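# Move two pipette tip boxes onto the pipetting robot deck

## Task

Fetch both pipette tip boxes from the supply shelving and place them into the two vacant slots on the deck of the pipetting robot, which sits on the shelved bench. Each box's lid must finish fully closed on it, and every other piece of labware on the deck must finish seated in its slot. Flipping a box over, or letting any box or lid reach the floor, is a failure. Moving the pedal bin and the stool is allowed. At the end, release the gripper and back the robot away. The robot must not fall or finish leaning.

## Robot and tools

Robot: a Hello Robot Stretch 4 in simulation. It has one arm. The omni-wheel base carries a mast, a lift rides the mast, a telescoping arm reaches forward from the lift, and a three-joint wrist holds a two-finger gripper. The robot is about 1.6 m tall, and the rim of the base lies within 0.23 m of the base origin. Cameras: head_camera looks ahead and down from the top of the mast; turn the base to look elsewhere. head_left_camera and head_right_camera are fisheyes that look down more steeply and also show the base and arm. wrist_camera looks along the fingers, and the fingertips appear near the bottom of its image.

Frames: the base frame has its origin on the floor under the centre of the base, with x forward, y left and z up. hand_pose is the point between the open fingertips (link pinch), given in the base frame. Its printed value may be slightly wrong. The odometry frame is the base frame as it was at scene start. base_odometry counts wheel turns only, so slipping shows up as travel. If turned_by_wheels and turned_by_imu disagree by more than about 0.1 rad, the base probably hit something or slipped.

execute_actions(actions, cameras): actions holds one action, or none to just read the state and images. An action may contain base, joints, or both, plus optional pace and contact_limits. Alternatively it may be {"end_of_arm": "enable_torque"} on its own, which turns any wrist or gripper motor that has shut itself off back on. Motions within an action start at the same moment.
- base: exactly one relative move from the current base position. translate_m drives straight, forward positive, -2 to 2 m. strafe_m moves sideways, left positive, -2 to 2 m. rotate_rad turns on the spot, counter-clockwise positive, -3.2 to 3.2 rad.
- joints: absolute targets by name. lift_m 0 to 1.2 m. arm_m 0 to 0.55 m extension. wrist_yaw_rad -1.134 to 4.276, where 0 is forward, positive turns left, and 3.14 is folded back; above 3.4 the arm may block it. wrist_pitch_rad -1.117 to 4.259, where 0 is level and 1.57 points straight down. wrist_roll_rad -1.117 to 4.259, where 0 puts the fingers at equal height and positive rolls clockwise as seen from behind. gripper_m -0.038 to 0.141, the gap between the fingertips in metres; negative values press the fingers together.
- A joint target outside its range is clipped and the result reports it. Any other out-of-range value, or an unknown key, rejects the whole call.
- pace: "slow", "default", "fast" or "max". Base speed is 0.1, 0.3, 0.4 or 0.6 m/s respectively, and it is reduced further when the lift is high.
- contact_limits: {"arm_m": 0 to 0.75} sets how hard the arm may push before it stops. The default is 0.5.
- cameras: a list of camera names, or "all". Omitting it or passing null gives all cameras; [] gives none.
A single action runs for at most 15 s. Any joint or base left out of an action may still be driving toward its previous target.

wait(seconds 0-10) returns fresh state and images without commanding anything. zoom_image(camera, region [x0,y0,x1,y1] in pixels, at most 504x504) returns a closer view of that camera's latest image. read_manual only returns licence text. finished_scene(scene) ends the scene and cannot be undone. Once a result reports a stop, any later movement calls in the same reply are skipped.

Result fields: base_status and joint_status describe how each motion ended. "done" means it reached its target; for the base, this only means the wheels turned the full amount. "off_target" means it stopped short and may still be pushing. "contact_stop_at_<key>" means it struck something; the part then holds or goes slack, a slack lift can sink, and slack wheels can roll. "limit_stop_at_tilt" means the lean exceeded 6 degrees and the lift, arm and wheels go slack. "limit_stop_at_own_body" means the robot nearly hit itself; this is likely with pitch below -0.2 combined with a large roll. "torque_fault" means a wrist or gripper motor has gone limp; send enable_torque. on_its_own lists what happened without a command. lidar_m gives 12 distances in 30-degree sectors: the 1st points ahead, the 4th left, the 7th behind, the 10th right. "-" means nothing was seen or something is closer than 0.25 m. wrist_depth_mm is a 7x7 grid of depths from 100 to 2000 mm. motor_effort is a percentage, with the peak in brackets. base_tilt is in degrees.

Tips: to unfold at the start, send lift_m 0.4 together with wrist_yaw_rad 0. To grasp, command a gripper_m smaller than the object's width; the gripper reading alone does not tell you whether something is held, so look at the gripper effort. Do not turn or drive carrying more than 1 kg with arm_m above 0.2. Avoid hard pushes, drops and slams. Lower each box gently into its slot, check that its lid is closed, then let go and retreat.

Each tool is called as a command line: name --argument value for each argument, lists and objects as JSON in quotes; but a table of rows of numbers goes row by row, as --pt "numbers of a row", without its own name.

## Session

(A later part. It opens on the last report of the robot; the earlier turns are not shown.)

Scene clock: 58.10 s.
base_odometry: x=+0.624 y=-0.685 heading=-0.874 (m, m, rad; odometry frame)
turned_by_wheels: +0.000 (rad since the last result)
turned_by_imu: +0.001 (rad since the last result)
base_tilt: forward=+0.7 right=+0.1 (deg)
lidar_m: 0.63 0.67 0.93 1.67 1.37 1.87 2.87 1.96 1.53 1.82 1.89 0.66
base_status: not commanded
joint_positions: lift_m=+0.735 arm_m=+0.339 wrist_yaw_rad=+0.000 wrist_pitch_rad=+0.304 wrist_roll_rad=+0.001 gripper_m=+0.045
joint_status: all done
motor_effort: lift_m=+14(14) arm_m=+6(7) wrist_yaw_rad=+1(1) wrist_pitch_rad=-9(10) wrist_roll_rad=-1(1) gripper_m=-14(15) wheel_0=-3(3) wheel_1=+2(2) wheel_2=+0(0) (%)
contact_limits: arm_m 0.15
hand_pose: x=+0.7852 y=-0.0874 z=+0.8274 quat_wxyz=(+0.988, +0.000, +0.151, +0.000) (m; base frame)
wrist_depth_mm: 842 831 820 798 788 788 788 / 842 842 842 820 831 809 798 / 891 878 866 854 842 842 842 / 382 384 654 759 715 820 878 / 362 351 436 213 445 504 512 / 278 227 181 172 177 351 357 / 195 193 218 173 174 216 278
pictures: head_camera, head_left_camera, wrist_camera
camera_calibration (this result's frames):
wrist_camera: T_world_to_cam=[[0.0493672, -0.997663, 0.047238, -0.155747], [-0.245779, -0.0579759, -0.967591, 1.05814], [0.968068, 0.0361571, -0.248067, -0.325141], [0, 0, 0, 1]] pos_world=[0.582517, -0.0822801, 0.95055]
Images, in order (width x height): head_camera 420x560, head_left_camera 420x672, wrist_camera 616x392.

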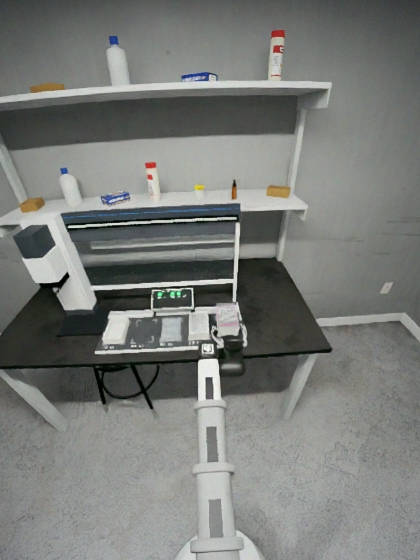

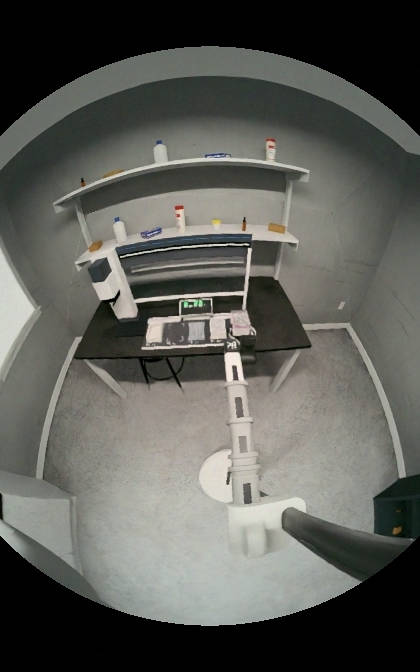

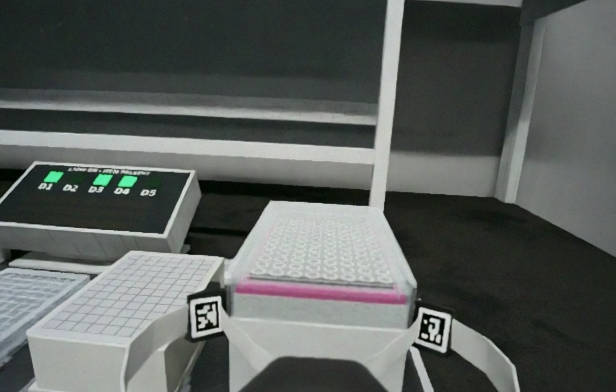

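execute_actions --actions '[{"joints":{"lift_m":0.724},"pace":"slow"}]' --cameras '["wrist_camera"]'

execute_actions --actions '[{"joints":{"lift_m":0.718},"pace":"slow"}]' --cameras '["wrist_camera","head_camera"]'

zoom_image --camera "head_camera" --region '[170, 285, 270, 365]'

Scene clock: 59.80 s.
base_odometry: x=+0.624 y=-0.685 heading=-0.874 (m, m, rad; odometry frame)
turned_by_wheels: +0.000 (rad since the last result)
turned_by_imu: +0.000 (rad since the last result)
base_tilt: forward=+0.7 right=+0.2 (deg)
lidar_m: 0.62 0.67 0.91 1.66 1.37 1.89 2.87 1.95 1.55 1.80 1.88 0.65
base_status: not commanded
joint_positions: lift_m=+0.724 arm_m=+0.339 wrist_yaw_rad=+0.000 wrist_pitch_rad=+0.304 wrist_roll_rad=+0.001 gripper_m=+0.045
joint_status: all done
motor_effort: lift_m=+14(14) arm_m=+6(6) wrist_yaw_rad=+1(1) wrist_pitch_rad=-10(10) wrist_roll_rad=+0(0) gripper_m=-15(14) wheel_0=-3(3) wheel_1=+2(2) wheel_2=+0(0) (%)
hand_pose: x=+0.7852 y=-0.0874 z=+0.8164 quat_wxyz=(+0.988, +0.000, +0.151, +0.000) (m; base frame)
wrist_depth_mm: 842 831 809 809 788 798 788 / 854 854 809 820 809 831 798 / 878 410 866 866 842 854 842 / 366 368 615 707 668 788 866 / 355 289 355 213 421 469 484 / 213 206 181 172 176 330 336 / 196 192 208 173 174 208 270
pictures: wrist_camera
camera_calibration (this result's frames):
wrist_camera: T_world_to_cam=[[0.0493675, -0.997663, 0.0472382, -0.155228], [-0.245779, -0.0579762, -0.96759, 1.0475], [0.968068, 0.0361573, -0.248067, -0.327872], [0, 0, 0, 1]] pos_world=[0.582519, -0.0822801, 0.939548]
Images, in order (width x height): wrist_camera 616x392.

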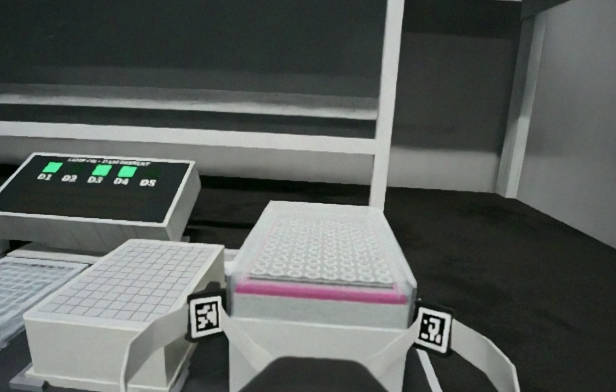

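Scene clock: 60.43 s.
base_odometry: x=+0.624 y=-0.685 heading=-0.874 (m, m, rad; odometry frame)
turned_by_wheels: +0.000 (rad since the last result)
turned_by_imu: +0.000 (rad since the last result)
base_tilt: forward=+0.6 right=+0.1 (deg)
lidar_m: 0.62 0.67 0.94 1.65 1.36 1.86 2.89 1.95 1.53 1.80 1.92 0.66
base_status: not commanded
joint_positions: lift_m=+0.718 arm_m=+0.339 wrist_yaw_rad=+0.000 wrist_pitch_rad=+0.304 wrist_roll_rad=+0.001 gripper_m=+0.045
joint_status: all done
motor_effort: lift_m=+14(15) arm_m=+6(6) wrist_yaw_rad=+1(1) wrist_pitch_rad=-11(10) wrist_roll_rad=+0(0) gripper_m=-14(15) wheel_0=-3(3) wheel_1=+2(2) wheel_2=+0(0) (%)
hand_pose: x=+0.7852 y=-0.0874 z=+0.8104 quat_wxyz=(+0.988, +0.000, +0.151, +0.000) (m; base frame)
wrist_depth_mm: 820 831 809 798 798 798 778 / 842 831 842 820 820 820 798 / 413 878 878 854 866 831 842 / 355 364 591 683 654 768 842 / 362 271 300 213 407 452 462 / 197 196 180 172 176 322 325 / 194 191 200 172 174 204 260
pictures: head_camera, wrist_camera
camera_calibration (this result's frames):
wrist_camera: T_world_to_cam=[[0.0493676, -0.997663, 0.0472381, -0.154945], [-0.245779, -0.0579761, -0.96759, 1.0417], [0.968068, 0.0361575, -0.248067, -0.329359], [0, 0, 0, 1]] pos_world=[0.582519, -0.0822801, 0.933554]
Images, in order (width x height): head_camera 420x560, wrist_camera 616x392.

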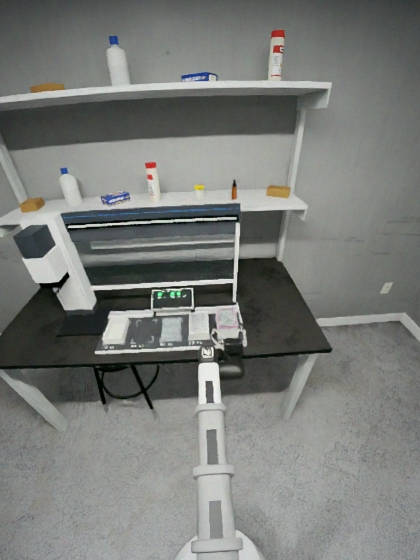

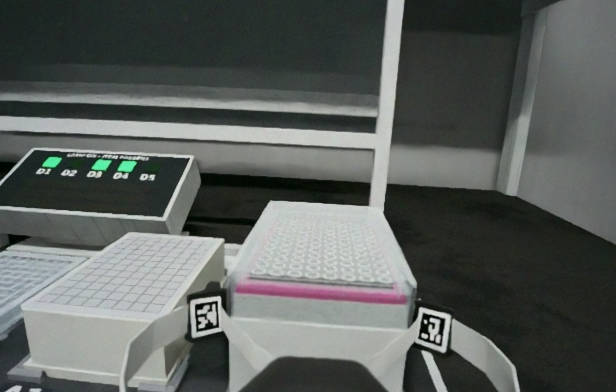

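Region (170, 285, 270, 365) of head_camera's 420x560 image, scaled by 5.040, with more detail than that image has; it fills the top 403 rows of this view, and the rest is white.

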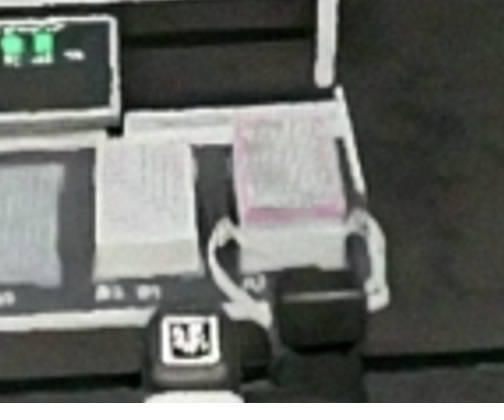

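execute_actions --actions '[{"joints":{"lift_m":0.712,"arm_m":0.343},"pace":"slow"}]' --cameras '["wrist_camera"]'

Scene clock: 61.67 s.
base_odometry: x=+0.624 y=-0.685 heading=-0.874 (m, m, rad; odometry frame)
turned_by_wheels: +0.000 (rad since the last result)
turned_by_imu: +0.000 (rad since the last result)
base_tilt: forward=+0.6 right=+0.1 (deg)
lidar_m: 0.64 0.68 0.95 1.63 1.36 1.84 2.87 1.96 1.53 1.81 1.89 0.66
base_status: not commanded
joint_positions: lift_m=+0.713 arm_m=+0.342 wrist_yaw_rad=+0.000 wrist_pitch_rad=+0.300 wrist_roll_rad=+0.001 gripper_m=+0.045
joint_status: all done
motor_effort: lift_m=+12(13) arm_m=+6(6) wrist_yaw_rad=+1(1) wrist_pitch_rad=+0(9) wrist_roll_rad=+0(0) gripper_m=-16(14) wheel_0=-3(3) wheel_1=+2(2) wheel_2=+0(0) (%)
hand_pose: x=+0.7884 y=-0.0874 z=+0.8054 quat_wxyz=(+0.989, +0.000, +0.150, +0.000) (m; base frame)
wrist_depth_mm: 831 831 809 798 788 788 788 / 842 854 820 820 809 831 788 / 407 878 866 854 842 854 820 / 353 355 585 691 647 778 878 / 357 264 297 213 402 449 455 / 187 191 181 171 177 315 317 / 191 188 196 173 173 202 256
pictures: wrist_camera
camera_calibration (this result's frames):
wrist_camera: T_world_to_cam=[[0.0491978, -0.997664, 0.0474023, -0.154874], [-0.242533, -0.0579724, -0.96841, 1.03583], [0.968895, 0.036147, -0.244818, -0.336993], [0, 0, 0, 1]] pos_world=[0.585353, -0.082281, 0.927946]
Images, in order (width x height): wrist_camera 616x392.

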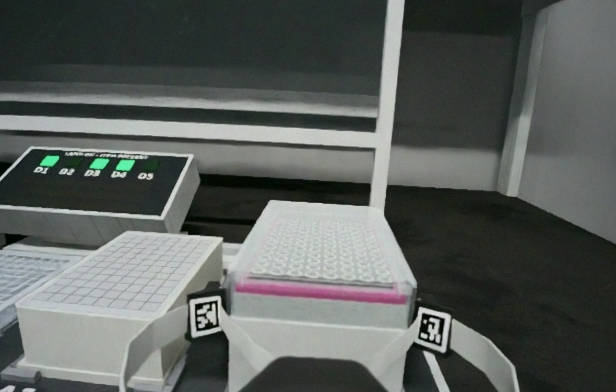

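execute_actions --actions '[{"joints":{"arm_m":0.348},"pace":"slow","contact_limits":{"arm_m":0.15}}]' --cameras '["wrist_camera"]'

Scene clock: 63.47 s.
base_odometry: x=+0.624 y=-0.685 heading=-0.874 (m, m, rad; odometry frame)
turned_by_wheels: +0.000 (rad since the last result)
turned_by_imu: +0.000 (rad since the last result)
base_tilt: forward=+0.6 right=+0.1 (deg)
lidar_m: 0.63 0.66 0.93 1.63 1.39 1.88 2.87 1.95 1.54 1.80 1.87 0.67
base_status: not commanded
joint_positions: lift_m=+0.713 arm_m=+0.347 wrist_yaw_rad=+0.000 wrist_pitch_rad=+0.300 wrist_roll_rad=+0.000 gripper_m=+0.045
joint_status: all done
motor_effort: lift_m=+12(12) arm_m=+6(5) wrist_yaw_rad=+1(1) wrist_pitch_rad=-1(1) wrist_roll_rad=+1(1) gripper_m=-12(14) wheel_0=-3(3) wheel_1=+2(2) wheel_2=+0(0) (%)
contact_limits: arm_m 0.15
hand_pose: x=+0.7934 y=-0.0874 z=+0.8054 quat_wxyz=(+0.989, +0.000, +0.150, +0.000) (m; base frame)
wrist_depth_mm: 831 820 809 798 798 778 768 / 842 831 820 809 809 809 788 / 402 854 866 854 842 831 820 / 351 353 580 676 647 759 854 / 355 260 294 212 402 449 462 / 184 191 181 171 176 315 317 / 183 182 195 173 174 202 255
pictures: wrist_camera
camera_calibration (this result's frames):
wrist_camera: T_world_to_cam=[[0.0493514, -0.997644, 0.0476568, -0.155424], [-0.24276, -0.0582656, -0.968335, 1.03706], [0.96883, 0.0362196, -0.245063, -0.341602], [0, 0, 0, 1]] pos_world=[0.59038, -0.0822607, 0.92791]
Images, in order (width x height): wrist_camera 616x392.

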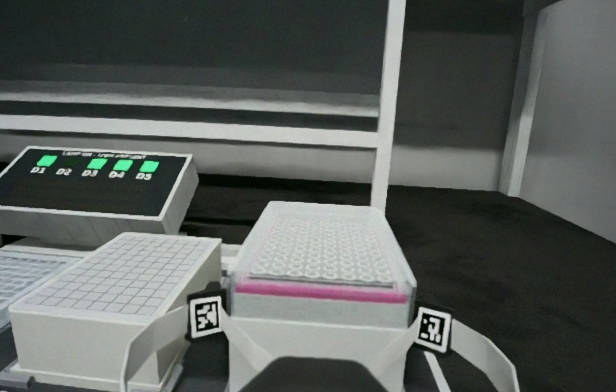

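execute_actions --actions '[{"joints":{"gripper_m":0.095},"pace":"slow"}]' --cameras '["wrist_camera"]'

execute_actions --actions '[{"joints":{"arm_m":0.2,"lift_m":0.72},"pace":"slow"}]' --cameras '["wrist_camera","head_camera"]'

zoom_image --camera "head_camera" --region '[170, 285, 270, 365]'

Scene clock: 66.57 s.
base_odometry: x=+0.624 y=-0.685 heading=-0.874 (m, m, rad; odometry frame)
turned_by_wheels: +0.000 (rad since the last result)
turned_by_imu: +0.001 (rad since the last result)
base_tilt: forward=+0.6 right=+0.2 (deg)
lidar_m: 0.64 0.65 0.91 1.65 1.36 1.87 2.87 1.96 1.55 1.82 1.90 0.68
base_status: not commanded
joint_positions: lift_m=+0.712 arm_m=+0.347 wrist_yaw_rad=-0.004 wrist_pitch_rad=+0.302 wrist_roll_rad=+0.000 gripper_m=+0.095
joint_status: all done
motor_effort: lift_m=+13(13) arm_m=+5(6) wrist_yaw_rad=+11(14) wrist_pitch_rad=-4(7) wrist_roll_rad=+2(1) gripper_m=-2(13) wheel_0=-2(3) wheel_1=+2(2) wheel_2=-1(1) (%)
hand_pose: x=+0.7930 y=-0.0884 z=+0.8049 quat_wxyz=(+0.989, +0.000, +0.150, -0.002) (m; base frame)
wrist_depth_mm: 820 809 820 798 778 798 778 / 842 831 809 820 820 820 798 / 399 402 866 842 866 831 842 / 351 351 627 676 640 768 842 / 353 258 325 213 402 445 459 / 183 191 185 175 181 310 317 / 184 181 197 142 178 231 252
pictures: wrist_camera
camera_calibration (this result's frames):
wrist_camera: T_world_to_cam=[[0.0458637, -0.997813, 0.0475904, -0.153559], [-0.244367, -0.0573997, -0.967982, 1.03753], [0.968598, 0.0327657, -0.246465, -0.340304], [0, 0, 0, 1]] pos_world=[0.590198, -0.0825187, 0.927743]
Images, in order (width x height): wrist_camera 616x392.

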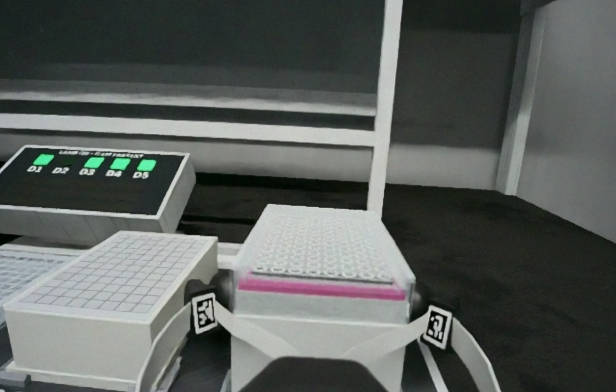

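Scene clock: 69.33 s.
base_odometry: x=+0.624 y=-0.685 heading=-0.874 (m, m, rad; odometry frame)
turned_by_wheels: +0.000 (rad since the last result)
turned_by_imu: +0.001 (rad since the last result)
base_tilt: forward=+0.6 right=+0.0 (deg)
lidar_m: 0.65 0.64 0.93 1.66 1.38 1.85 2.87 1.96 1.55 1.82 1.88 0.69
base_status: not commanded
joint_positions: lift_m=+0.720 arm_m=+0.201 wrist_yaw_rad=+0.000 wrist_pitch_rad=+0.302 wrist_roll_rad=+0.000 gripper_m=+0.095
joint_status: all done
motor_effort: lift_m=+24(25) arm_m=-6(3) wrist_yaw_rad=+1(11) wrist_pitch_rad=-7(6) wrist_roll_rad=+1(2) gripper_m=-3(3) wheel_0=-2(3) wheel_1=+2(2) wheel_2=-1(1) (%)
hand_pose: x=+0.6473 y=-0.0874 z=+0.8119 quat_wxyz=(+0.989, +0.000, +0.151, +0.000) (m; base frame)
wrist_depth_mm: 960 960 931 917 931 931 904 / 991 991 960 960 946 946 917 / 1025 539 1025 1025 976 991 960 / 504 492 488 492 732 788 991 / 364 330 330 320 413 462 473 / 286 293 199 290 286 325 327 / 253 250 250 148 246 250 266
pictures: head_camera, wrist_camera
camera_calibration (this result's frames):
wrist_camera: T_world_to_cam=[[0.0493957, -0.997646, 0.0475752, -0.1485], [-0.244475, -0.0582614, -0.967904, 1.00867], [0.968397, 0.0361794, -0.246777, -0.196797], [0, 0, 0, 1]] pos_world=[0.444509, -0.0822634, 0.934799]
Images, in order (width x height): head_camera 420x560, wrist_camera 616x392.

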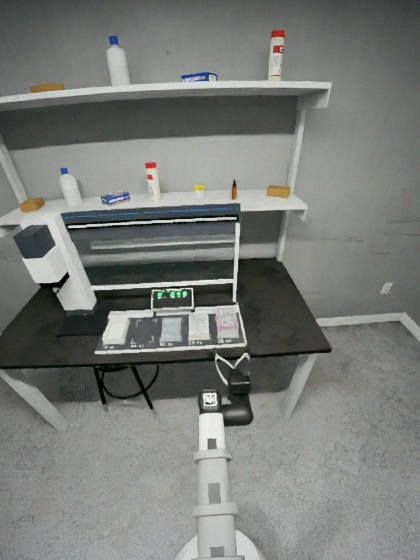

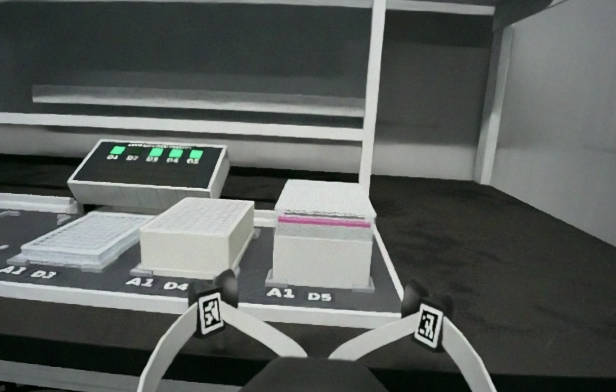

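Region (170, 285, 270, 365) of head_camera's 420x560 image, scaled by 5.040, with more detail than that image has; it fills the top 403 rows of this view, and the rest is white.

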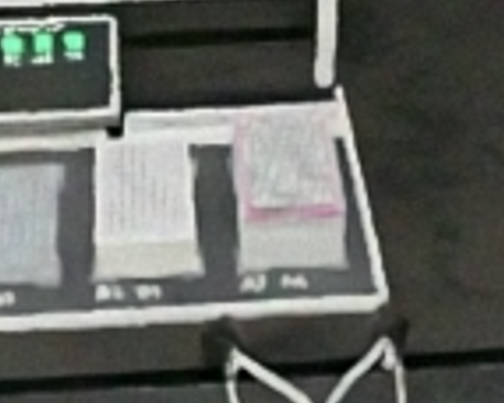

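zoom_image --camera "wrist_camera" --region '[120, 170, 400, 310]'

Region (120, 170, 400, 310) of wrist_camera's 616x392 image, scaled by 1.800.

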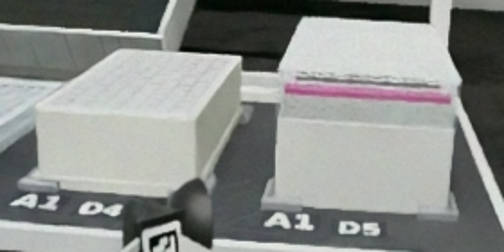

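execute_actions --actions '[{"base":{"translate_m":-1.575},"joints":{"arm_m":0.0,"gripper_m":0.141},"pace":"fast"}]' --cameras '[]'

execute_actions --actions '[{"base":{"strafe_m":-0.565},"joints":{"lift_m":0.49},"pace":"fast"}]' --cameras '[]'

execute_actions --actions '[{"base":{"rotate_rad":-1.175},"joints":{"arm_m":0.15}}]' --cameras '["wrist_camera","head_camera"]'

Scene clock: 77.67 s.
base_odometry: x=-0.386 y=+0.523 heading=-0.874 (m, m, rad; odometry frame)
turned_by_wheels: +0.000 (rad since the last result)
turned_by_imu: +0.003 (rad since the last result)
base_tilt: forward=+0.6 right=+0.1 (deg)
lidar_m: 2.20 2.30 1.34 1.27 1.34 1.36 1.26 1.31 1.90 1.33 1.43 2.59
base_status: done
joint_positions: lift_m=+0.720 arm_m=+0.001 wrist_yaw_rad=+0.000 wrist_pitch_rad=+0.302 wrist_roll_rad=+0.000 gripper_m=+0.141
joint_status: all done
motor_effort: lift_m=+24(25) arm_m=-6(6) wrist_yaw_rad=+2(0) wrist_pitch_rad=-6(5) wrist_roll_rad=+0(1) gripper_m=-1(0) wheel_0=-1(4) wheel_1=+0(7) wheel_2=-3(13) (%)
hand_pose: x=+0.4473 y=-0.0874 z=+0.8120 quat_wxyz=(+0.989, +0.000, +0.150, +0.000) (m; base frame)
wrist_depth_mm: - - - - - - - / - - - - - - - / - - - - - - - / - - - - - - - / - - - - - - - / 1537 1499 215 1708 1661 215 1808 / 1255 1281 1308 150 1366 1336 1397
pictures: none
No camera images: the call's "cameras" was empty. Leave "cameras" out to get every camera's image.

Scene clock: 80.30 s.
base_odometry: x=-0.820 y=+0.160 heading=-0.874 (m, m, rad; odometry frame)
turned_by_wheels: +0.000 (rad since the last result)
turned_by_imu: -0.001 (rad since the last result)
base_tilt: forward=+0.5 right=+0.1 (deg)
lidar_m: 2.23 2.32 1.93 1.84 1.79 1.33 1.26 1.78 1.29 0.77 0.83 1.15
base_status: done
joint_positions: lift_m=+0.490 arm_m=+0.001 wrist_yaw_rad=+0.000 wrist_pitch_rad=+0.302 wrist_roll_rad=+0.000 gripper_m=+0.141
joint_status: all done
motor_effort: lift_m=+14(22) arm_m=-5(5) wrist_yaw_rad=+1(1) wrist_pitch_rad=-5(5) wrist_roll_rad=+0(1) gripper_m=+0(1) wheel_0=-1(11) wheel_1=+0(11) wheel_2=+0(1) (%)
hand_pose: x=+0.4474 y=-0.0874 z=+0.5828 quat_wxyz=(+0.989, +0.000, +0.150, +0.000) (m; base frame)
wrist_depth_mm: - - - - - - 1808 / - - - - - - 1756 / - - - - - - 1756 / - - - - - - 1618 / 1576 1661 1808 1808 1863 1983 1661 / 1205 1160 215 1281 1308 216 1336 / 960 960 1008 150 1025 1042 1060
pictures: none
No camera images: the call's "cameras" was empty. Leave "cameras" out to get every camera's image.

Scene clock: 82.10 s.
base_odometry: x=-0.820 y=+0.160 heading=-2.049 (m, m, rad; odometry frame)
turned_by_wheels: -1.174 (rad since the last result)
turned_by_imu: -1.187 (rad since the last result)
base_tilt: forward=+0.7 right=+0.1 (deg)
lidar_m: 0.78 0.96 2.22 2.25 2.05 1.85 1.89 1.40 1.25 1.31 1.36 0.78
base_status: done
joint_positions: lift_m=+0.490 arm_m=+0.149 wrist_yaw_rad=+0.000 wrist_pitch_rad=+0.302 wrist_roll_rad=+0.000 gripper_m=+0.141
joint_status: all done
motor_effort: lift_m=+15(15) arm_m=+6(5) wrist_yaw_rad=+1(1) wrist_pitch_rad=-5(5) wrist_roll_rad=+1(1) gripper_m=+1(0) wheel_0=+3(13) wheel_1=+1(10) wheel_2=+2(10) (%)
hand_pose: x=+0.5953 y=-0.0874 z=+0.5827 quat_wxyz=(+0.989, +0.000, +0.150, +0.000) (m; base frame)
wrist_depth_mm: 707 866 960 891 788 723 322 / 732 904 1025 917 820 750 334 / 750 931 1042 931 831 768 699 / 750 647 661 559 732 609 723 / 809 991 1118 492 445 399 759 / 854 931 214 1042 917 215 788 / 891 866 891 150 878 413 788
pictures: head_camera, wrist_camera
camera_calibration (this result's frames):
wrist_camera: T_world_to_cam=[[0.0492797, -0.997651, 0.0475898, -0.134997], [-0.244189, -0.0582362, -0.967977, 0.774043], [0.968475, 0.0360807, -0.246485, -0.203211], [0, 0, 0, 1]] pos_world=[0.39247, -0.0822708, 0.705592]
Images, in order (width x height): head_camera 420x560, wrist_camera 616x392.

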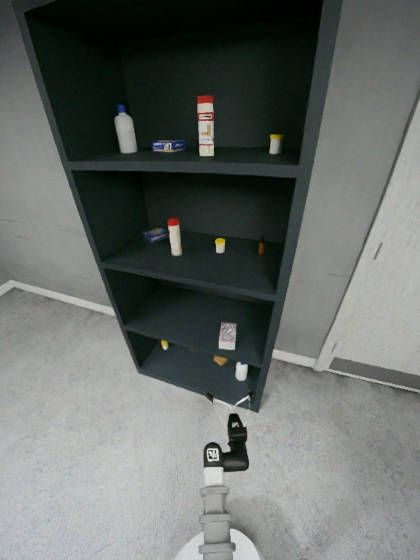

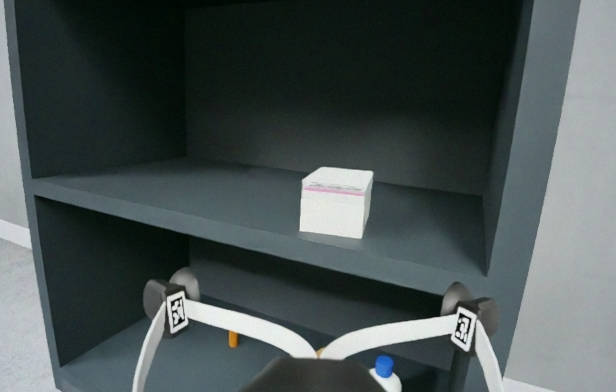

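execute_actions --actions '[{"base":{"strafe_m":0.035},"joints":{"arm_m":0.38,"wrist_yaw_rad":-0.2,"lift_m":0.474}}]' --cameras '["wrist_camera"]'

Scene clock: 84.87 s.
base_odometry: x=-0.789 y=+0.144 heading=-2.049 (m, m, rad; odometry frame)
turned_by_wheels: +0.000 (rad since the last result)
turned_by_imu: +0.000 (rad since the last result)
base_tilt: forward=+0.6 right=+0.2 (deg)
lidar_m: 0.80 1.02 2.18 2.20 2.01 1.82 1.88 1.44 1.30 1.33 1.37 0.79
base_status: done
joint_positions: lift_m=+0.474 arm_m=+0.379 wrist_yaw_rad=-0.200 wrist_pitch_rad=+0.302 wrist_roll_rad=+0.000 gripper_m=+0.141
joint_status: all done
motor_effort: lift_m=+14(14) arm_m=+6(7) wrist_yaw_rad=+1(1) wrist_pitch_rad=-5(5) wrist_roll_rad=+1(1) gripper_m=-1(0) wheel_0=-2(10) wheel_1=+0(7) wheel_2=+1(1) (%)
hand_pose: x=+0.8025 y=-0.1404 z=+0.5669 quat_wxyz=(+0.984, +0.015, +0.150, -0.099) (m; base frame)
wrist_depth_mm: 707 715 683 634 603 574 322 / 732 741 699 668 634 574 312 / 732 768 723 691 640 549 304 / 544 574 609 366 654 512 293 / 349 364 353 283 404 384 282 / 508 287 214 283 287 216 264 / 788 820 820 150 242 233 232
pictures: wrist_camera
camera_calibration (this result's frames):
wrist_camera: T_world_to_cam=[[-0.149679, -0.987589, 0.0475905, -0.0361681], [-0.250878, -0.00862255, -0.96798, 0.818502], [0.956377, -0.156825, -0.246474, -0.42323], [0, 0, 0, 1]] pos_world=[0.604697, -0.0950348, 0.6897]
Images, in order (width x height): wrist_camera 616x392.

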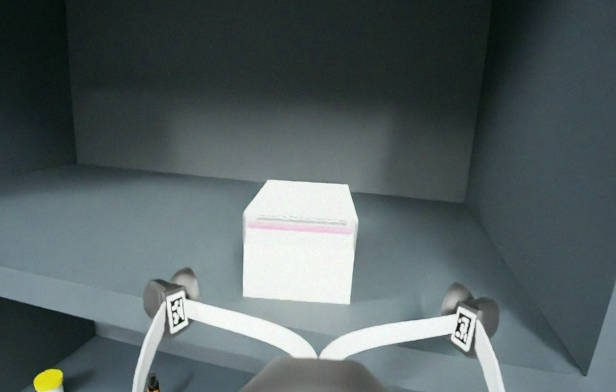

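Matches the earlier approach; need +0.11.

execute_actions --actions '[{"joints":{"arm_m":0.49},"pace":"slow","contact_limits":{"arm_m":0.2}}]' --cameras '["wrist_camera"]'

execute_actions --actions '[{"joints":{"gripper_m":0.045}}]' --cameras '[]'

execute_actions --actions '[{"joints":{"lift_m":0.51},"pace":"slow"}]' --cameras '["wrist_camera"]'

Scene clock: 88.27 s.
base_odometry: x=-0.789 y=+0.144 heading=-2.049 (m, m, rad; odometry frame)
turned_by_wheels: +0.000 (rad since the last result)
turned_by_imu: +0.001 (rad since the last result)
base_tilt: forward=+0.6 right=+0.2 (deg)
lidar_m: 0.81 1.02 2.19 2.21 2.03 1.84 1.86 1.42 1.29 1.31 1.36 0.78
base_status: not commanded
joint_positions: lift_m=+0.474 arm_m=+0.489 wrist_yaw_rad=-0.200 wrist_pitch_rad=+0.302 wrist_roll_rad=+0.000 gripper_m=+0.141
joint_status: all done
motor_effort: lift_m=+14(14) arm_m=+6(6) wrist_yaw_rad=+2(2) wrist_pitch_rad=-4(5) wrist_roll_rad=+0(1) gripper_m=+0(1) wheel_0=-2(2) wheel_1=+0(0) wheel_2=+0(0) (%)
contact_limits: arm_m 0.2
hand_pose: x=+0.9124 y=-0.1405 z=+0.5668 quat_wxyz=(+0.984, +0.015, +0.150, -0.099) (m; base frame)
wrist_depth_mm: 640 615 574 544 517 496 418 / 661 634 591 564 535 508 407 / 676 654 621 580 554 521 394 / 544 564 603 580 564 539 384 / 347 364 377 222 370 415 362 / 256 249 197 179 182 215 294 / 207 209 205 149 183 224 238
pictures: wrist_camera
camera_calibration (this result's frames):
wrist_camera: T_world_to_cam=[[-0.150213, -0.987508, 0.0475862, -0.019356], [-0.250962, -0.00846963, -0.96796, 0.846128], [0.956271, -0.157342, -0.246555, -0.528259], [0, 0, 0, 1]] pos_world=[0.714597, -0.0950652, 0.689694]
Images, in order (width x height): wrist_camera 616x392.

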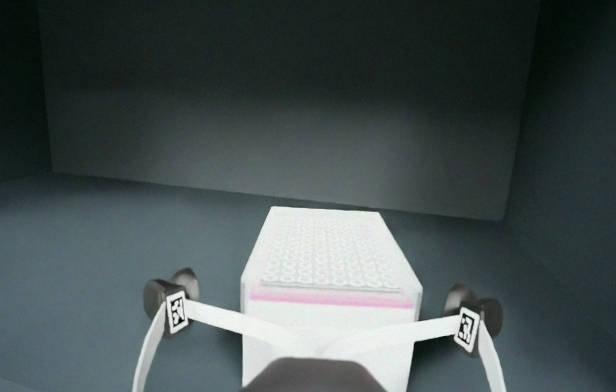

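Scene clock: 90.23 s.
base_odometry: x=-0.789 y=+0.144 heading=-2.049 (m, m, rad; odometry frame)
turned_by_wheels: +0.000 (rad since the last result)
turned_by_imu: +0.000 (rad since the last result)
base_tilt: forward=+0.6 right=+0.1 (deg)
lidar_m: 0.79 1.03 2.20 2.20 2.02 1.83 1.86 1.43 1.29 1.33 1.36 0.78
base_status: not commanded
joint_positions: lift_m=+0.474 arm_m=+0.489 wrist_yaw_rad=-0.200 wrist_pitch_rad=+0.303 wrist_roll_rad=+0.000 gripper_m=+0.045
joint_status: all done
motor_effort: lift_m=+14(14) arm_m=+6(6) wrist_yaw_rad=+1(2) wrist_pitch_rad=-8(7) wrist_roll_rad=+1(1) gripper_m=-15(13) wheel_0=-2(2) wheel_1=+0(0) wheel_2=+0(0) (%)
hand_pose: x=+0.9124 y=-0.1404 z=+0.5666 quat_wxyz=(+0.984, +0.015, +0.150, -0.099) (m; base frame)
wrist_depth_mm: 634 603 574 539 512 492 424 / 661 634 591 564 535 504 410 / 691 654 615 580 549 517 394 / 539 564 591 591 569 535 382 / 347 359 368 218 373 413 362 / 256 264 181 172 179 291 297 / 206 204 196 172 174 193 236
pictures: none
No camera images: the call's "cameras" was empty. Leave "cameras" out to get every camera's image.

Scene clock: 91.37 s.
base_odometry: x=-0.789 y=+0.144 heading=-2.049 (m, m, rad; odometry frame)
turned_by_wheels: +0.000 (rad since the last result)
turned_by_imu: +0.000 (rad since the last result)
base_tilt: forward=+0.6 right=+0.0 (deg)
lidar_m: 0.80 1.02 2.18 2.18 2.01 1.84 1.89 1.42 1.28 1.30 1.37 0.80
base_status: not commanded
joint_positions: lift_m=+0.510 arm_m=+0.489 wrist_yaw_rad=-0.200 wrist_pitch_rad=+0.304 wrist_roll_rad=+0.000 gripper_m=+0.045
joint_status: all done
motor_effort: lift_m=+25(25) arm_m=+6(5) wrist_yaw_rad=+1(1) wrist_pitch_rad=-9(10) wrist_roll_rad=+1(1) gripper_m=-15(15) wheel_0=-2(2) wheel_1=+0(0) wheel_2=+0(0) (%)
hand_pose: x=+0.9123 y=-0.1404 z=+0.6015 quat_wxyz=(+0.984, +0.015, +0.150, -0.099) (m; base frame)
wrist_depth_mm: 640 603 574 544 517 492 418 / 654 634 591 559 535 512 407 / 683 661 609 580 559 525 394 / 654 654 627 597 569 539 379 / 427 445 462 220 459 500 366 / 315 327 180 172 177 362 340 / 254 250 241 172 173 218 282
pictures: wrist_camera
camera_calibration (this result's frames):
wrist_camera: T_world_to_cam=[[-0.149815, -0.987572, 0.047508, -0.0212244], [-0.252465, -0.00824674, -0.967571, 0.880824], [0.955938, -0.156951, -0.248092, -0.518393], [0, 0, 0, 1]] pos_world=[0.714749, -0.095059, 0.724659]
Images, in order (width x height): wrist_camera 616x392.

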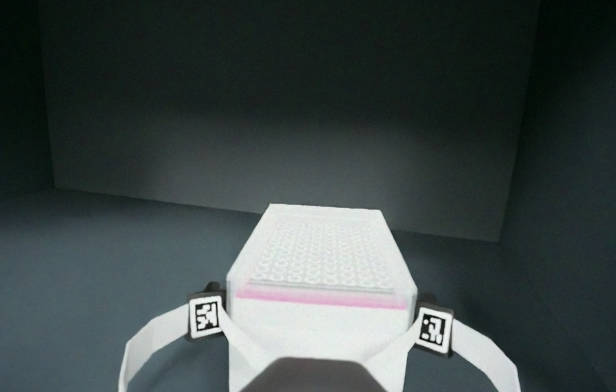

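execute_actions --actions '[{"base":{"translate_m":-0.987},"joints":{"arm_m":0.0}}]' --cameras '[]'

execute_actions --actions '[{"base":{"rotate_rad":1.172},"joints":{"wrist_yaw_rad":0},"pace":"slow"}]' --cameras '["head_camera"]'

execute_actions --actions '[{"base":{"translate_m":1.923},"joints":{"lift_m":0.76}}]' --cameras '[]'

execute_actions --actions '[{"joints":{"lift_m":0.75,"arm_m":0.22}}]' --cameras '["wrist_camera","head_camera","head_right_camera"]'

zoom_image --camera "head_right_camera" --region '[160, 300, 260, 380]'

Scene clock: 98.33 s.
base_odometry: x=-0.334 y=+1.020 heading=-2.049 (m, m, rad; odometry frame)
turned_by_wheels: +0.000 (rad since the last result)
turned_by_imu: +0.003 (rad since the last result)
base_tilt: forward=+0.6 right=+0.2 (deg)
lidar_m: 1.75 2.78 2.55 1.58 1.00 0.91 0.95 1.00 0.94 0.96 1.17 2.18
base_status: done
joint_positions: lift_m=+0.510 arm_m=+0.001 wrist_yaw_rad=-0.200 wrist_pitch_rad=+0.304 wrist_roll_rad=+0.000 gripper_m=+0.045
joint_status: all done
motor_effort: lift_m=+24(25) arm_m=-5(6) wrist_yaw_rad=+1(1) wrist_pitch_rad=-10(12) wrist_roll_rad=+1(1) gripper_m=-14(13) wheel_0=-2(9) wheel_1=-2(6) wheel_2=+2(13) (%)
hand_pose: x=+0.4244 y=-0.1404 z=+0.6015 quat_wxyz=(+0.984, +0.015, +0.151, -0.099) (m; base frame)
wrist_depth_mm: - 1708 1863 1756 1756 1618 1537 / - 1921 - 1921 1808 1708 1618 / - - - 1921 1808 1708 1708 / - - - - 1921 1808 1708 / 1661 1708 1708 221 1756 1808 1808 / 1205 1255 181 172 177 1366 1397 / 991 976 931 172 173 591 1098
pictures: none
No camera images: the call's "cameras" was empty. Leave "cameras" out to get every camera's image.

Scene clock: 100.80 s.
base_odometry: x=-0.334 y=+1.020 heading=-0.878 (m, m, rad; odometry frame)
turned_by_wheels: +1.171 (rad since the last result)
turned_by_imu: +1.185 (rad since the last result)
base_tilt: forward=+0.7 right=+0.2 (deg)
lidar_m: 2.55 1.29 0.94 0.91 0.96 0.93 0.94 0.97 1.35 1.75 1.80 2.67
base_status: done
joint_positions: lift_m=+0.510 arm_m=+0.001 wrist_yaw_rad=+0.000 wrist_pitch_rad=+0.304 wrist_roll_rad=+0.000 gripper_m=+0.045
joint_status: all done
motor_effort: lift_m=+24(25) arm_m=-6(5) wrist_yaw_rad=+1(6) wrist_pitch_rad=-12(10) wrist_roll_rad=+1(1) gripper_m=-15(14) wheel_0=-3(11) wheel_1=-1(5) wheel_2=-4(9) (%)
hand_pose: x=+0.4472 y=-0.0874 z=+0.6015 quat_wxyz=(+0.988, +0.000, +0.151, +0.000) (m; base frame)
wrist_depth_mm: - - - - - - - / - - - - - - - / - - - - - - - / - - - - - - - / 1499 1661 1808 220 1708 1863 - / 1205 1255 180 172 178 1366 1366 / 991 976 946 172 173 597 1078
pictures: head_camera
Images, in order (width x height): head_camera 420x560.

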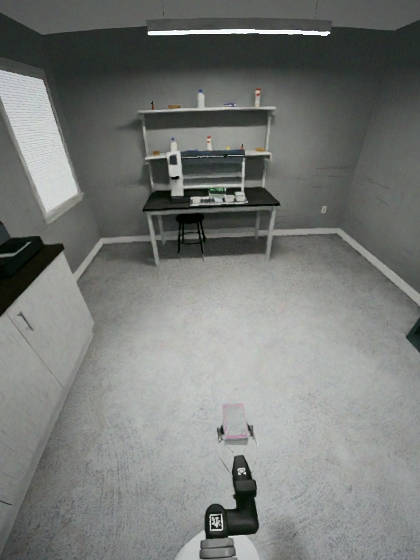

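Scene clock: 108.70 s.
base_odometry: x=+0.894 y=-0.459 heading=-0.878 (m, m, rad; odometry frame)
turned_by_wheels: +0.000 (rad since the last result)
turned_by_imu: -0.001 (rad since the last result)
base_tilt: forward=+0.7 right=+0.2 (deg)
lidar_m: 0.52 0.64 0.91 1.54 1.02 1.33 2.87 2.99 1.85 2.18 0.93 0.65
base_status: done
joint_positions: lift_m=+0.760 arm_m=+0.001 wrist_yaw_rad=+0.000 wrist_pitch_rad=+0.304 wrist_roll_rad=+0.000 gripper_m=+0.045
joint_status: all done
motor_effort: lift_m=+24(26) arm_m=-5(5) wrist_yaw_rad=+0(1) wrist_pitch_rad=-9(10) wrist_roll_rad=+1(1) gripper_m=-15(15) wheel_0=+3(7) wheel_1=+2(9) wheel_2=-3(12) (%)
hand_pose: x=+0.4472 y=-0.0874 z=+0.8515 quat_wxyz=(+0.988, +0.000, +0.151, +0.000) (m; base frame)
wrist_depth_mm: 1118 559 1118 1098 1008 991 854 / 1182 654 1138 1138 1138 1118 1098 / 1229 683 1205 1182 1118 1138 1138 / 741 699 831 715 691 946 1008 / 484 500 488 220 480 508 508 / 1430 500 181 172 177 436 466 / 1336 661 615 172 173 691 1281
pictures: none
No camera images: the call's "cameras" was empty. Leave "cameras" out to get every camera's image.

Scene clock: 110.47 s.
base_odometry: x=+0.894 y=-0.459 heading=-0.878 (m, m, rad; odometry frame)
turned_by_wheels: +0.000 (rad since the last result)
turned_by_imu: +0.000 (rad since the last result)
base_tilt: forward=+0.6 right=+0.2 (deg)
lidar_m: 0.62 0.63 0.93 1.54 1.06 1.34 2.86 3.00 1.84 2.17 0.92 0.67
base_status: not commanded
joint_positions: lift_m=+0.750 arm_m=+0.219 wrist_yaw_rad=+0.000 wrist_pitch_rad=+0.304 wrist_roll_rad=+0.000 gripper_m=+0.045
joint_status: all done
motor_effort: lift_m=+15(23) arm_m=+6(5) wrist_yaw_rad=+0(1) wrist_pitch_rad=-10(10) wrist_roll_rad=+1(2) gripper_m=-15(14) wheel_0=+3(3) wheel_1=+2(2) wheel_2=-3(3) (%)
hand_pose: x=+0.6652 y=-0.0874 z=+0.8423 quat_wxyz=(+0.988, +0.000, +0.151, +0.000) (m; base frame)
wrist_depth_mm: 410 917 917 878 891 891 891 / 452 946 946 946 931 931 917 / 466 521 991 960 866 960 946 / 488 615 778 732 492 809 842 / 430 415 415 220 449 445 492 / 334 304 180 172 178 340 300 / 270 267 256 172 174 220 286
pictures: head_camera, head_right_camera, wrist_camera
camera_calibration (this result's frames):
wrist_camera: T_world_to_cam=[[0.049599, -0.997639, 0.0475049, -0.150868], [-0.245805, -0.0582934, -0.967565, 1.0431], [0.96805, 0.0363133, -0.248116, -0.205227], [0, 0, 0, 1]] pos_world=[0.462551, -0.0822534, 0.96551]
Images, in order (width x height): head_camera 420x560, head_right_camera 420x672, wrist_camera 616x392.

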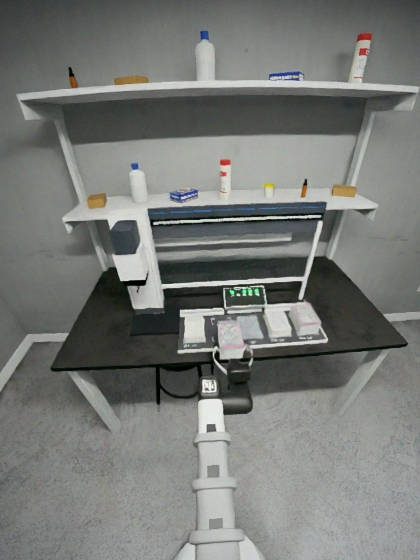

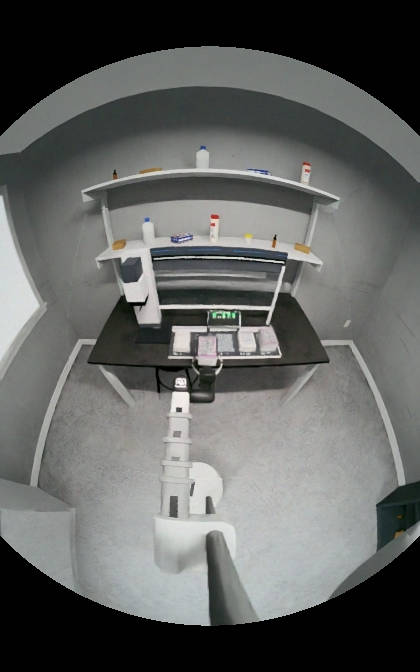

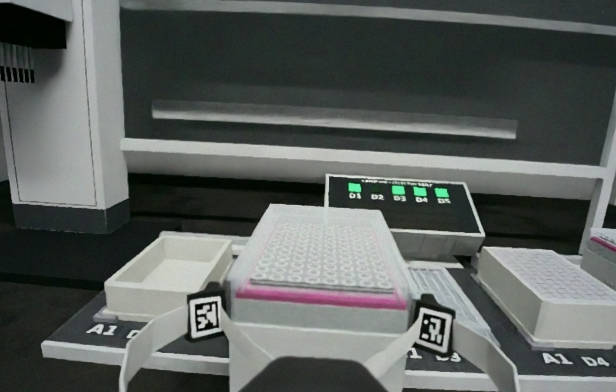

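Region (160, 300, 260, 380) of head_right_camera's 420x672 image, scaled by 5.040, with more detail than that image has; it fills the top 403 rows of this view, and the rest is white.

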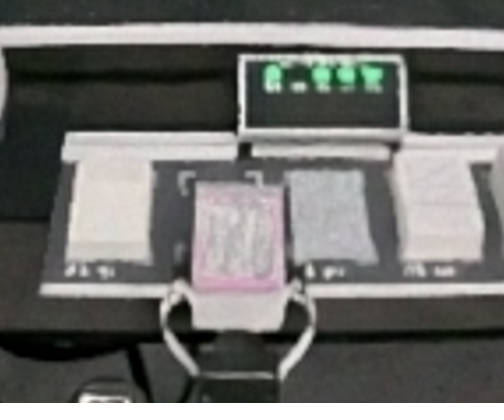

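execute_actions --actions '[{"base":{"strafe_m":0.019},"joints":{"arm_m":0.21},"pace":"slow"}]' --cameras '["head_right_camera"]'

zoom_image --camera "head_right_camera" --region '[160, 300, 260, 380]'

Scene clock: 112.57 s.
base_odometry: x=+0.909 y=-0.447 heading=-0.878 (m, m, rad; odometry frame)
turned_by_wheels: +0.000 (rad since the last result)
turned_by_imu: +0.001 (rad since the last result)
base_tilt: forward=+0.6 right=+0.1 (deg)
lidar_m: 0.62 0.66 1.55 1.53 1.01 1.32 2.85 2.97 1.88 2.19 0.94 0.65
base_status: done
joint_positions: lift_m=+0.750 arm_m=+0.211 wrist_yaw_rad=+0.000 wrist_pitch_rad=+0.304 wrist_roll_rad=+0.000 gripper_m=+0.045
joint_status: all done
motor_effort: lift_m=+15(15) arm_m=-6(4) wrist_yaw_rad=+0(0) wrist_pitch_rad=-10(10) wrist_roll_rad=+1(1) gripper_m=-14(14) wheel_0=-3(5) wheel_1=+4(9) wheel_2=+0(1) (%)
hand_pose: x=+0.6572 y=-0.0874 z=+0.8423 quat_wxyz=(+0.988, +0.000, +0.151, +0.000) (m; base frame)
wrist_depth_mm: 387 492 917 917 917 891 891 / 455 504 960 946 917 917 931 / 477 517 976 960 878 946 960 / 496 525 778 809 496 809 854 / 427 442 421 220 455 455 549 / 338 310 181 172 178 357 315 / 270 266 256 172 174 222 285
pictures: head_right_camera
Images, in order (width x height): head_right_camera 420x672.

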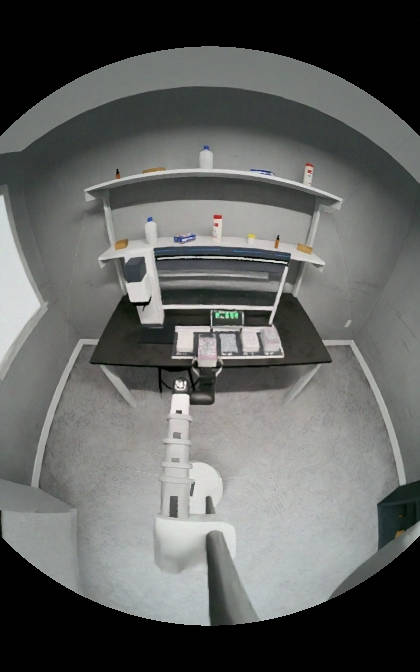

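Region (160, 300, 260, 380) of head_right_camera's 420x672 image, scaled by 5.040, with more detail than that image has; it fills the top 403 rows of this view, and the rest is white.

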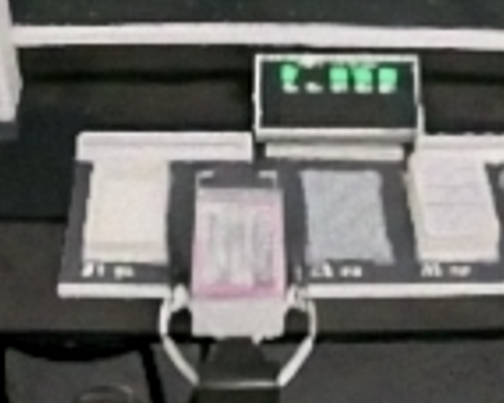

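execute_actions --actions '[{"joints":{"arm_m":0.337},"pace":"slow","contact_limits":{"arm_m":0.15}}]' --cameras '[]'

execute_actions --actions '[{"joints":{"lift_m":0.722},"pace":"slow"}]' --cameras '["wrist_camera"]'

Scene clock: 115.93 s.
base_odometry: x=+0.909 y=-0.447 heading=-0.878 (m, m, rad; odometry frame)
turned_by_wheels: +0.000 (rad since the last result)
turned_by_imu: +0.001 (rad since the last result)
base_tilt: forward=+0.7 right=+0.1 (deg)
lidar_m: 0.62 0.66 1.56 1.53 0.99 1.30 2.87 3.01 1.89 2.20 0.93 0.65
base_status: not commanded
joint_positions: lift_m=+0.750 arm_m=+0.336 wrist_yaw_rad=+0.000 wrist_pitch_rad=+0.304 wrist_roll_rad=+0.000 gripper_m=+0.045
joint_status: all done
motor_effort: lift_m=+15(15) arm_m=+6(7) wrist_yaw_rad=+1(1) wrist_pitch_rad=-10(10) wrist_roll_rad=+1(2) gripper_m=-14(14) wheel_0=-3(3) wheel_1=+4(4) wheel_2=+0(0) (%)
contact_limits: arm_m 0.15
hand_pose: x=+0.7822 y=-0.0874 z=+0.8423 quat_wxyz=(+0.988, +0.000, +0.151, +0.000) (m; base frame)
wrist_depth_mm: 342 820 798 798 798 778 778 / 349 831 831 820 809 809 798 / 355 854 854 866 842 820 831 / 370 741 778 741 397 397 854 / 377 445 488 220 340 351 549 / 315 300 180 172 177 343 347 / 240 244 225 171 174 217 276
pictures: none
No camera images: the call's "cameras" was empty. Leave "cameras" out to get every camera's image.

Scene clock: 116.97 s.
base_odometry: x=+0.909 y=-0.447 heading=-0.878 (m, m, rad; odometry frame)
turned_by_wheels: +0.000 (rad since the last result)
turned_by_imu: +0.000 (rad since the last result)
base_tilt: forward=+0.6 right=+0.2 (deg)
lidar_m: 0.62 0.65 1.55 1.51 1.04 1.32 2.87 2.99 1.87 2.20 0.94 0.66
base_status: not commanded
joint_positions: lift_m=+0.722 arm_m=+0.336 wrist_yaw_rad=+0.000 wrist_pitch_rad=+0.304 wrist_roll_rad=+0.000 gripper_m=+0.045
joint_status: all done
motor_effort: lift_m=+14(14) arm_m=+6(6) wrist_yaw_rad=+1(1) wrist_pitch_rad=-10(9) wrist_roll_rad=+1(0) gripper_m=-14(14) wheel_0=-3(3) wheel_1=+4(4) wheel_2=+0(0) (%)
hand_pose: x=+0.7822 y=-0.0874 z=+0.8144 quat_wxyz=(+0.988, +0.000, +0.151, +0.000) (m; base frame)
wrist_depth_mm: 342 831 809 809 788 788 788 / 349 831 820 809 831 798 798 / 357 878 866 854 759 831 820 / 370 640 668 691 373 373 854 / 366 349 357 220 334 340 355 / 249 266 181 172 177 303 289 / 183 181 206 172 174 199 248
pictures: wrist_camera
camera_calibration (this result's frames):
wrist_camera: T_world_to_cam=[[0.049465, -0.997646, 0.0475033, -0.155272], [-0.245845, -0.05826, -0.967557, 1.04481], [0.968046, 0.0361818, -0.248148, -0.325374], [0, 0, 0, 1]] pos_world=[0.579519, -0.0822633, 0.937547]
Images, in order (width x height): wrist_camera 616x392.

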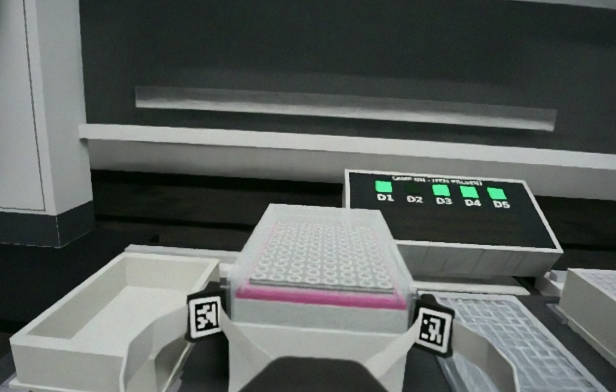

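execute_actions --actions '[{"joints":{"arm_m":0.340},"pace":"slow"}]' --cameras '[]'

execute_actions --actions '[{"joints":{"lift_m":0.713},"pace":"slow"}]' --cameras '["wrist_camera"]'

Scene clock: 118.87 s.
base_odometry: x=+0.909 y=-0.447 heading=-0.878 (m, m, rad; odometry frame)
turned_by_wheels: +0.000 (rad since the last result)
turned_by_imu: +0.000 (rad since the last result)
base_tilt: forward=+0.7 right=+0.1 (deg)
lidar_m: 0.63 0.64 1.57 1.52 1.03 1.32 2.87 2.98 1.88 2.20 0.94 0.65
base_status: not commanded
joint_positions: lift_m=+0.722 arm_m=+0.339 wrist_yaw_rad=+0.000 wrist_pitch_rad=+0.303 wrist_roll_rad=+0.000 gripper_m=+0.045
joint_status: all done
motor_effort: lift_m=+14(14) arm_m=+6(7) wrist_yaw_rad=+1(1) wrist_pitch_rad=-10(10) wrist_roll_rad=+1(1) gripper_m=-14(13) wheel_0=-3(3) wheel_1=+4(4) wheel_2=+1(0) (%)
hand_pose: x=+0.7851 y=-0.0875 z=+0.8144 quat_wxyz=(+0.989, +0.000, +0.151, +0.000) (m; base frame)
wrist_depth_mm: 342 809 809 798 798 778 778 / 349 831 831 820 798 798 788 / 353 866 842 842 831 820 820 / 368 640 676 691 370 373 854 / 366 353 357 220 330 336 343 / 245 268 180 172 177 306 291 / 180 179 206 171 173 200 247
pictures: none
No camera images: the call's "cameras" was empty. Leave "cameras" out to get every camera's image.

Scene clock: 119.57 s.
base_odometry: x=+0.909 y=-0.447 heading=-0.878 (m, m, rad; odometry frame)
turned_by_wheels: +0.000 (rad since the last result)
turned_by_imu: +0.000 (rad since the last result)
base_tilt: forward=+0.7 right=+0.2 (deg)
lidar_m: 0.63 0.66 1.57 1.52 1.02 1.31 2.85 2.99 1.85 2.21 0.94 0.67
base_status: not commanded
joint_positions: lift_m=+0.713 arm_m=+0.339 wrist_yaw_rad=+0.000 wrist_pitch_rad=+0.300 wrist_roll_rad=+0.000 gripper_m=+0.045
joint_status: all done
motor_effort: lift_m=+13(15) arm_m=+6(6) wrist_yaw_rad=+2(7) wrist_pitch_rad=+0(8) wrist_roll_rad=+1(1) gripper_m=-14(15) wheel_0=-3(3) wheel_1=+4(4) wheel_2=+0(0) (%)
hand_pose: x=+0.7854 y=-0.0875 z=+0.8063 quat_wxyz=(+0.989, +0.000, +0.150, +0.000) (m; base frame)
wrist_depth_mm: 340 809 798 798 788 778 768 / 349 831 809 798 809 809 809 / 357 866 878 854 842 831 831 / 366 627 661 676 359 364 820 / 353 293 345 214 325 330 345 / 228 254 181 172 178 294 283 / 178 176 196 172 175 193 238
pictures: wrist_camera
camera_calibration (this result's frames):
wrist_camera: T_world_to_cam=[[0.049002, -0.997661, 0.0476661, -0.154907], [-0.242655, -0.0581849, -0.968366, 1.03602], [0.968874, 0.0358854, -0.244938, -0.333785], [0, 0, 0, 1]] pos_world=[0.582382, -0.0822855, 0.928873]
Images, in order (width x height): wrist_camera 616x392.

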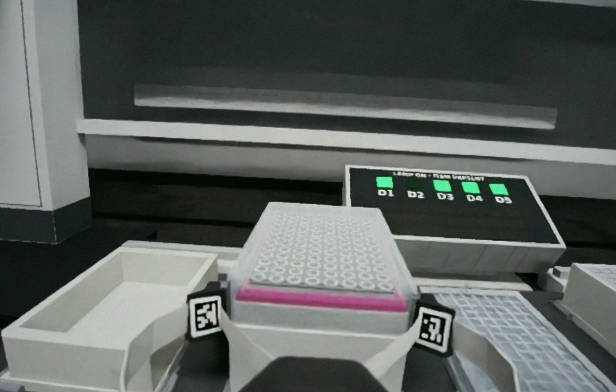

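execute_actions --actions '[{"joints":{"arm_m":0.335},"pace":"slow","contact_limits":{"arm_m":0.15}}]' --cameras '["wrist_camera"]'

Scene clock: 120.93 s.
base_odometry: x=+0.909 y=-0.447 heading=-0.878 (m, m, rad; odometry frame)
turned_by_wheels: +0.000 (rad since the last result)
turned_by_imu: +0.000 (rad since the last result)
base_tilt: forward=+0.6 right=+0.1 (deg)
lidar_m: 0.62 0.66 1.58 1.49 1.00 1.33 2.87 2.99 1.89 2.21 0.95 0.65
base_status: not commanded
joint_positions: lift_m=+0.713 arm_m=+0.336 wrist_yaw_rad=+0.000 wrist_pitch_rad=+0.300 wrist_roll_rad=+0.000 gripper_m=+0.045
joint_status: all done
motor_effort: lift_m=+13(13) arm_m=-6(7) wrist_yaw_rad=+2(1) wrist_pitch_rad=-1(0) wrist_roll_rad=+1(1) gripper_m=-15(13) wheel_0=-3(3) wheel_1=+4(4) wheel_2=+0(0) (%)
contact_limits: arm_m 0.15
hand_pose: x=+0.7825 y=-0.0875 z=+0.8063 quat_wxyz=(+0.989, +0.000, +0.150, +0.000) (m; base frame)
wrist_depth_mm: 342 820 809 798 798 778 778 / 347 831 820 831 820 809 809 / 357 866 866 842 854 820 831 / 370 615 640 676 364 366 831 / 349 296 338 213 329 334 342 / 227 255 181 172 178 291 281 / 181 179 196 172 175 193 236
pictures: wrist_camera
camera_calibration (this result's frames):
wrist_camera: T_world_to_cam=[[0.049051, -0.997658, 0.0476659, -0.154786], [-0.24265, -0.0581965, -0.968367, 1.0353], [0.968873, 0.0359332, -0.244936, -0.330923], [0, 0, 0, 1]] pos_world=[0.57943, -0.082282, 0.928873]
Images, in order (width x height): wrist_camera 616x392.

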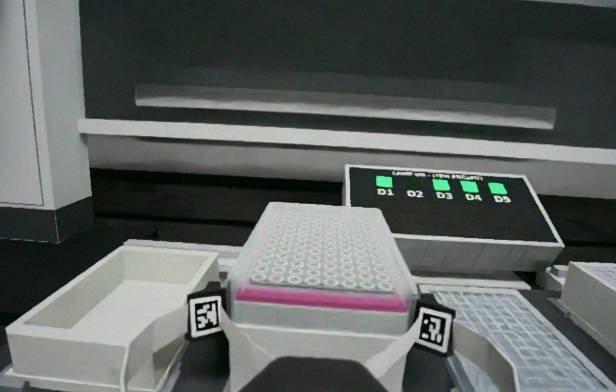

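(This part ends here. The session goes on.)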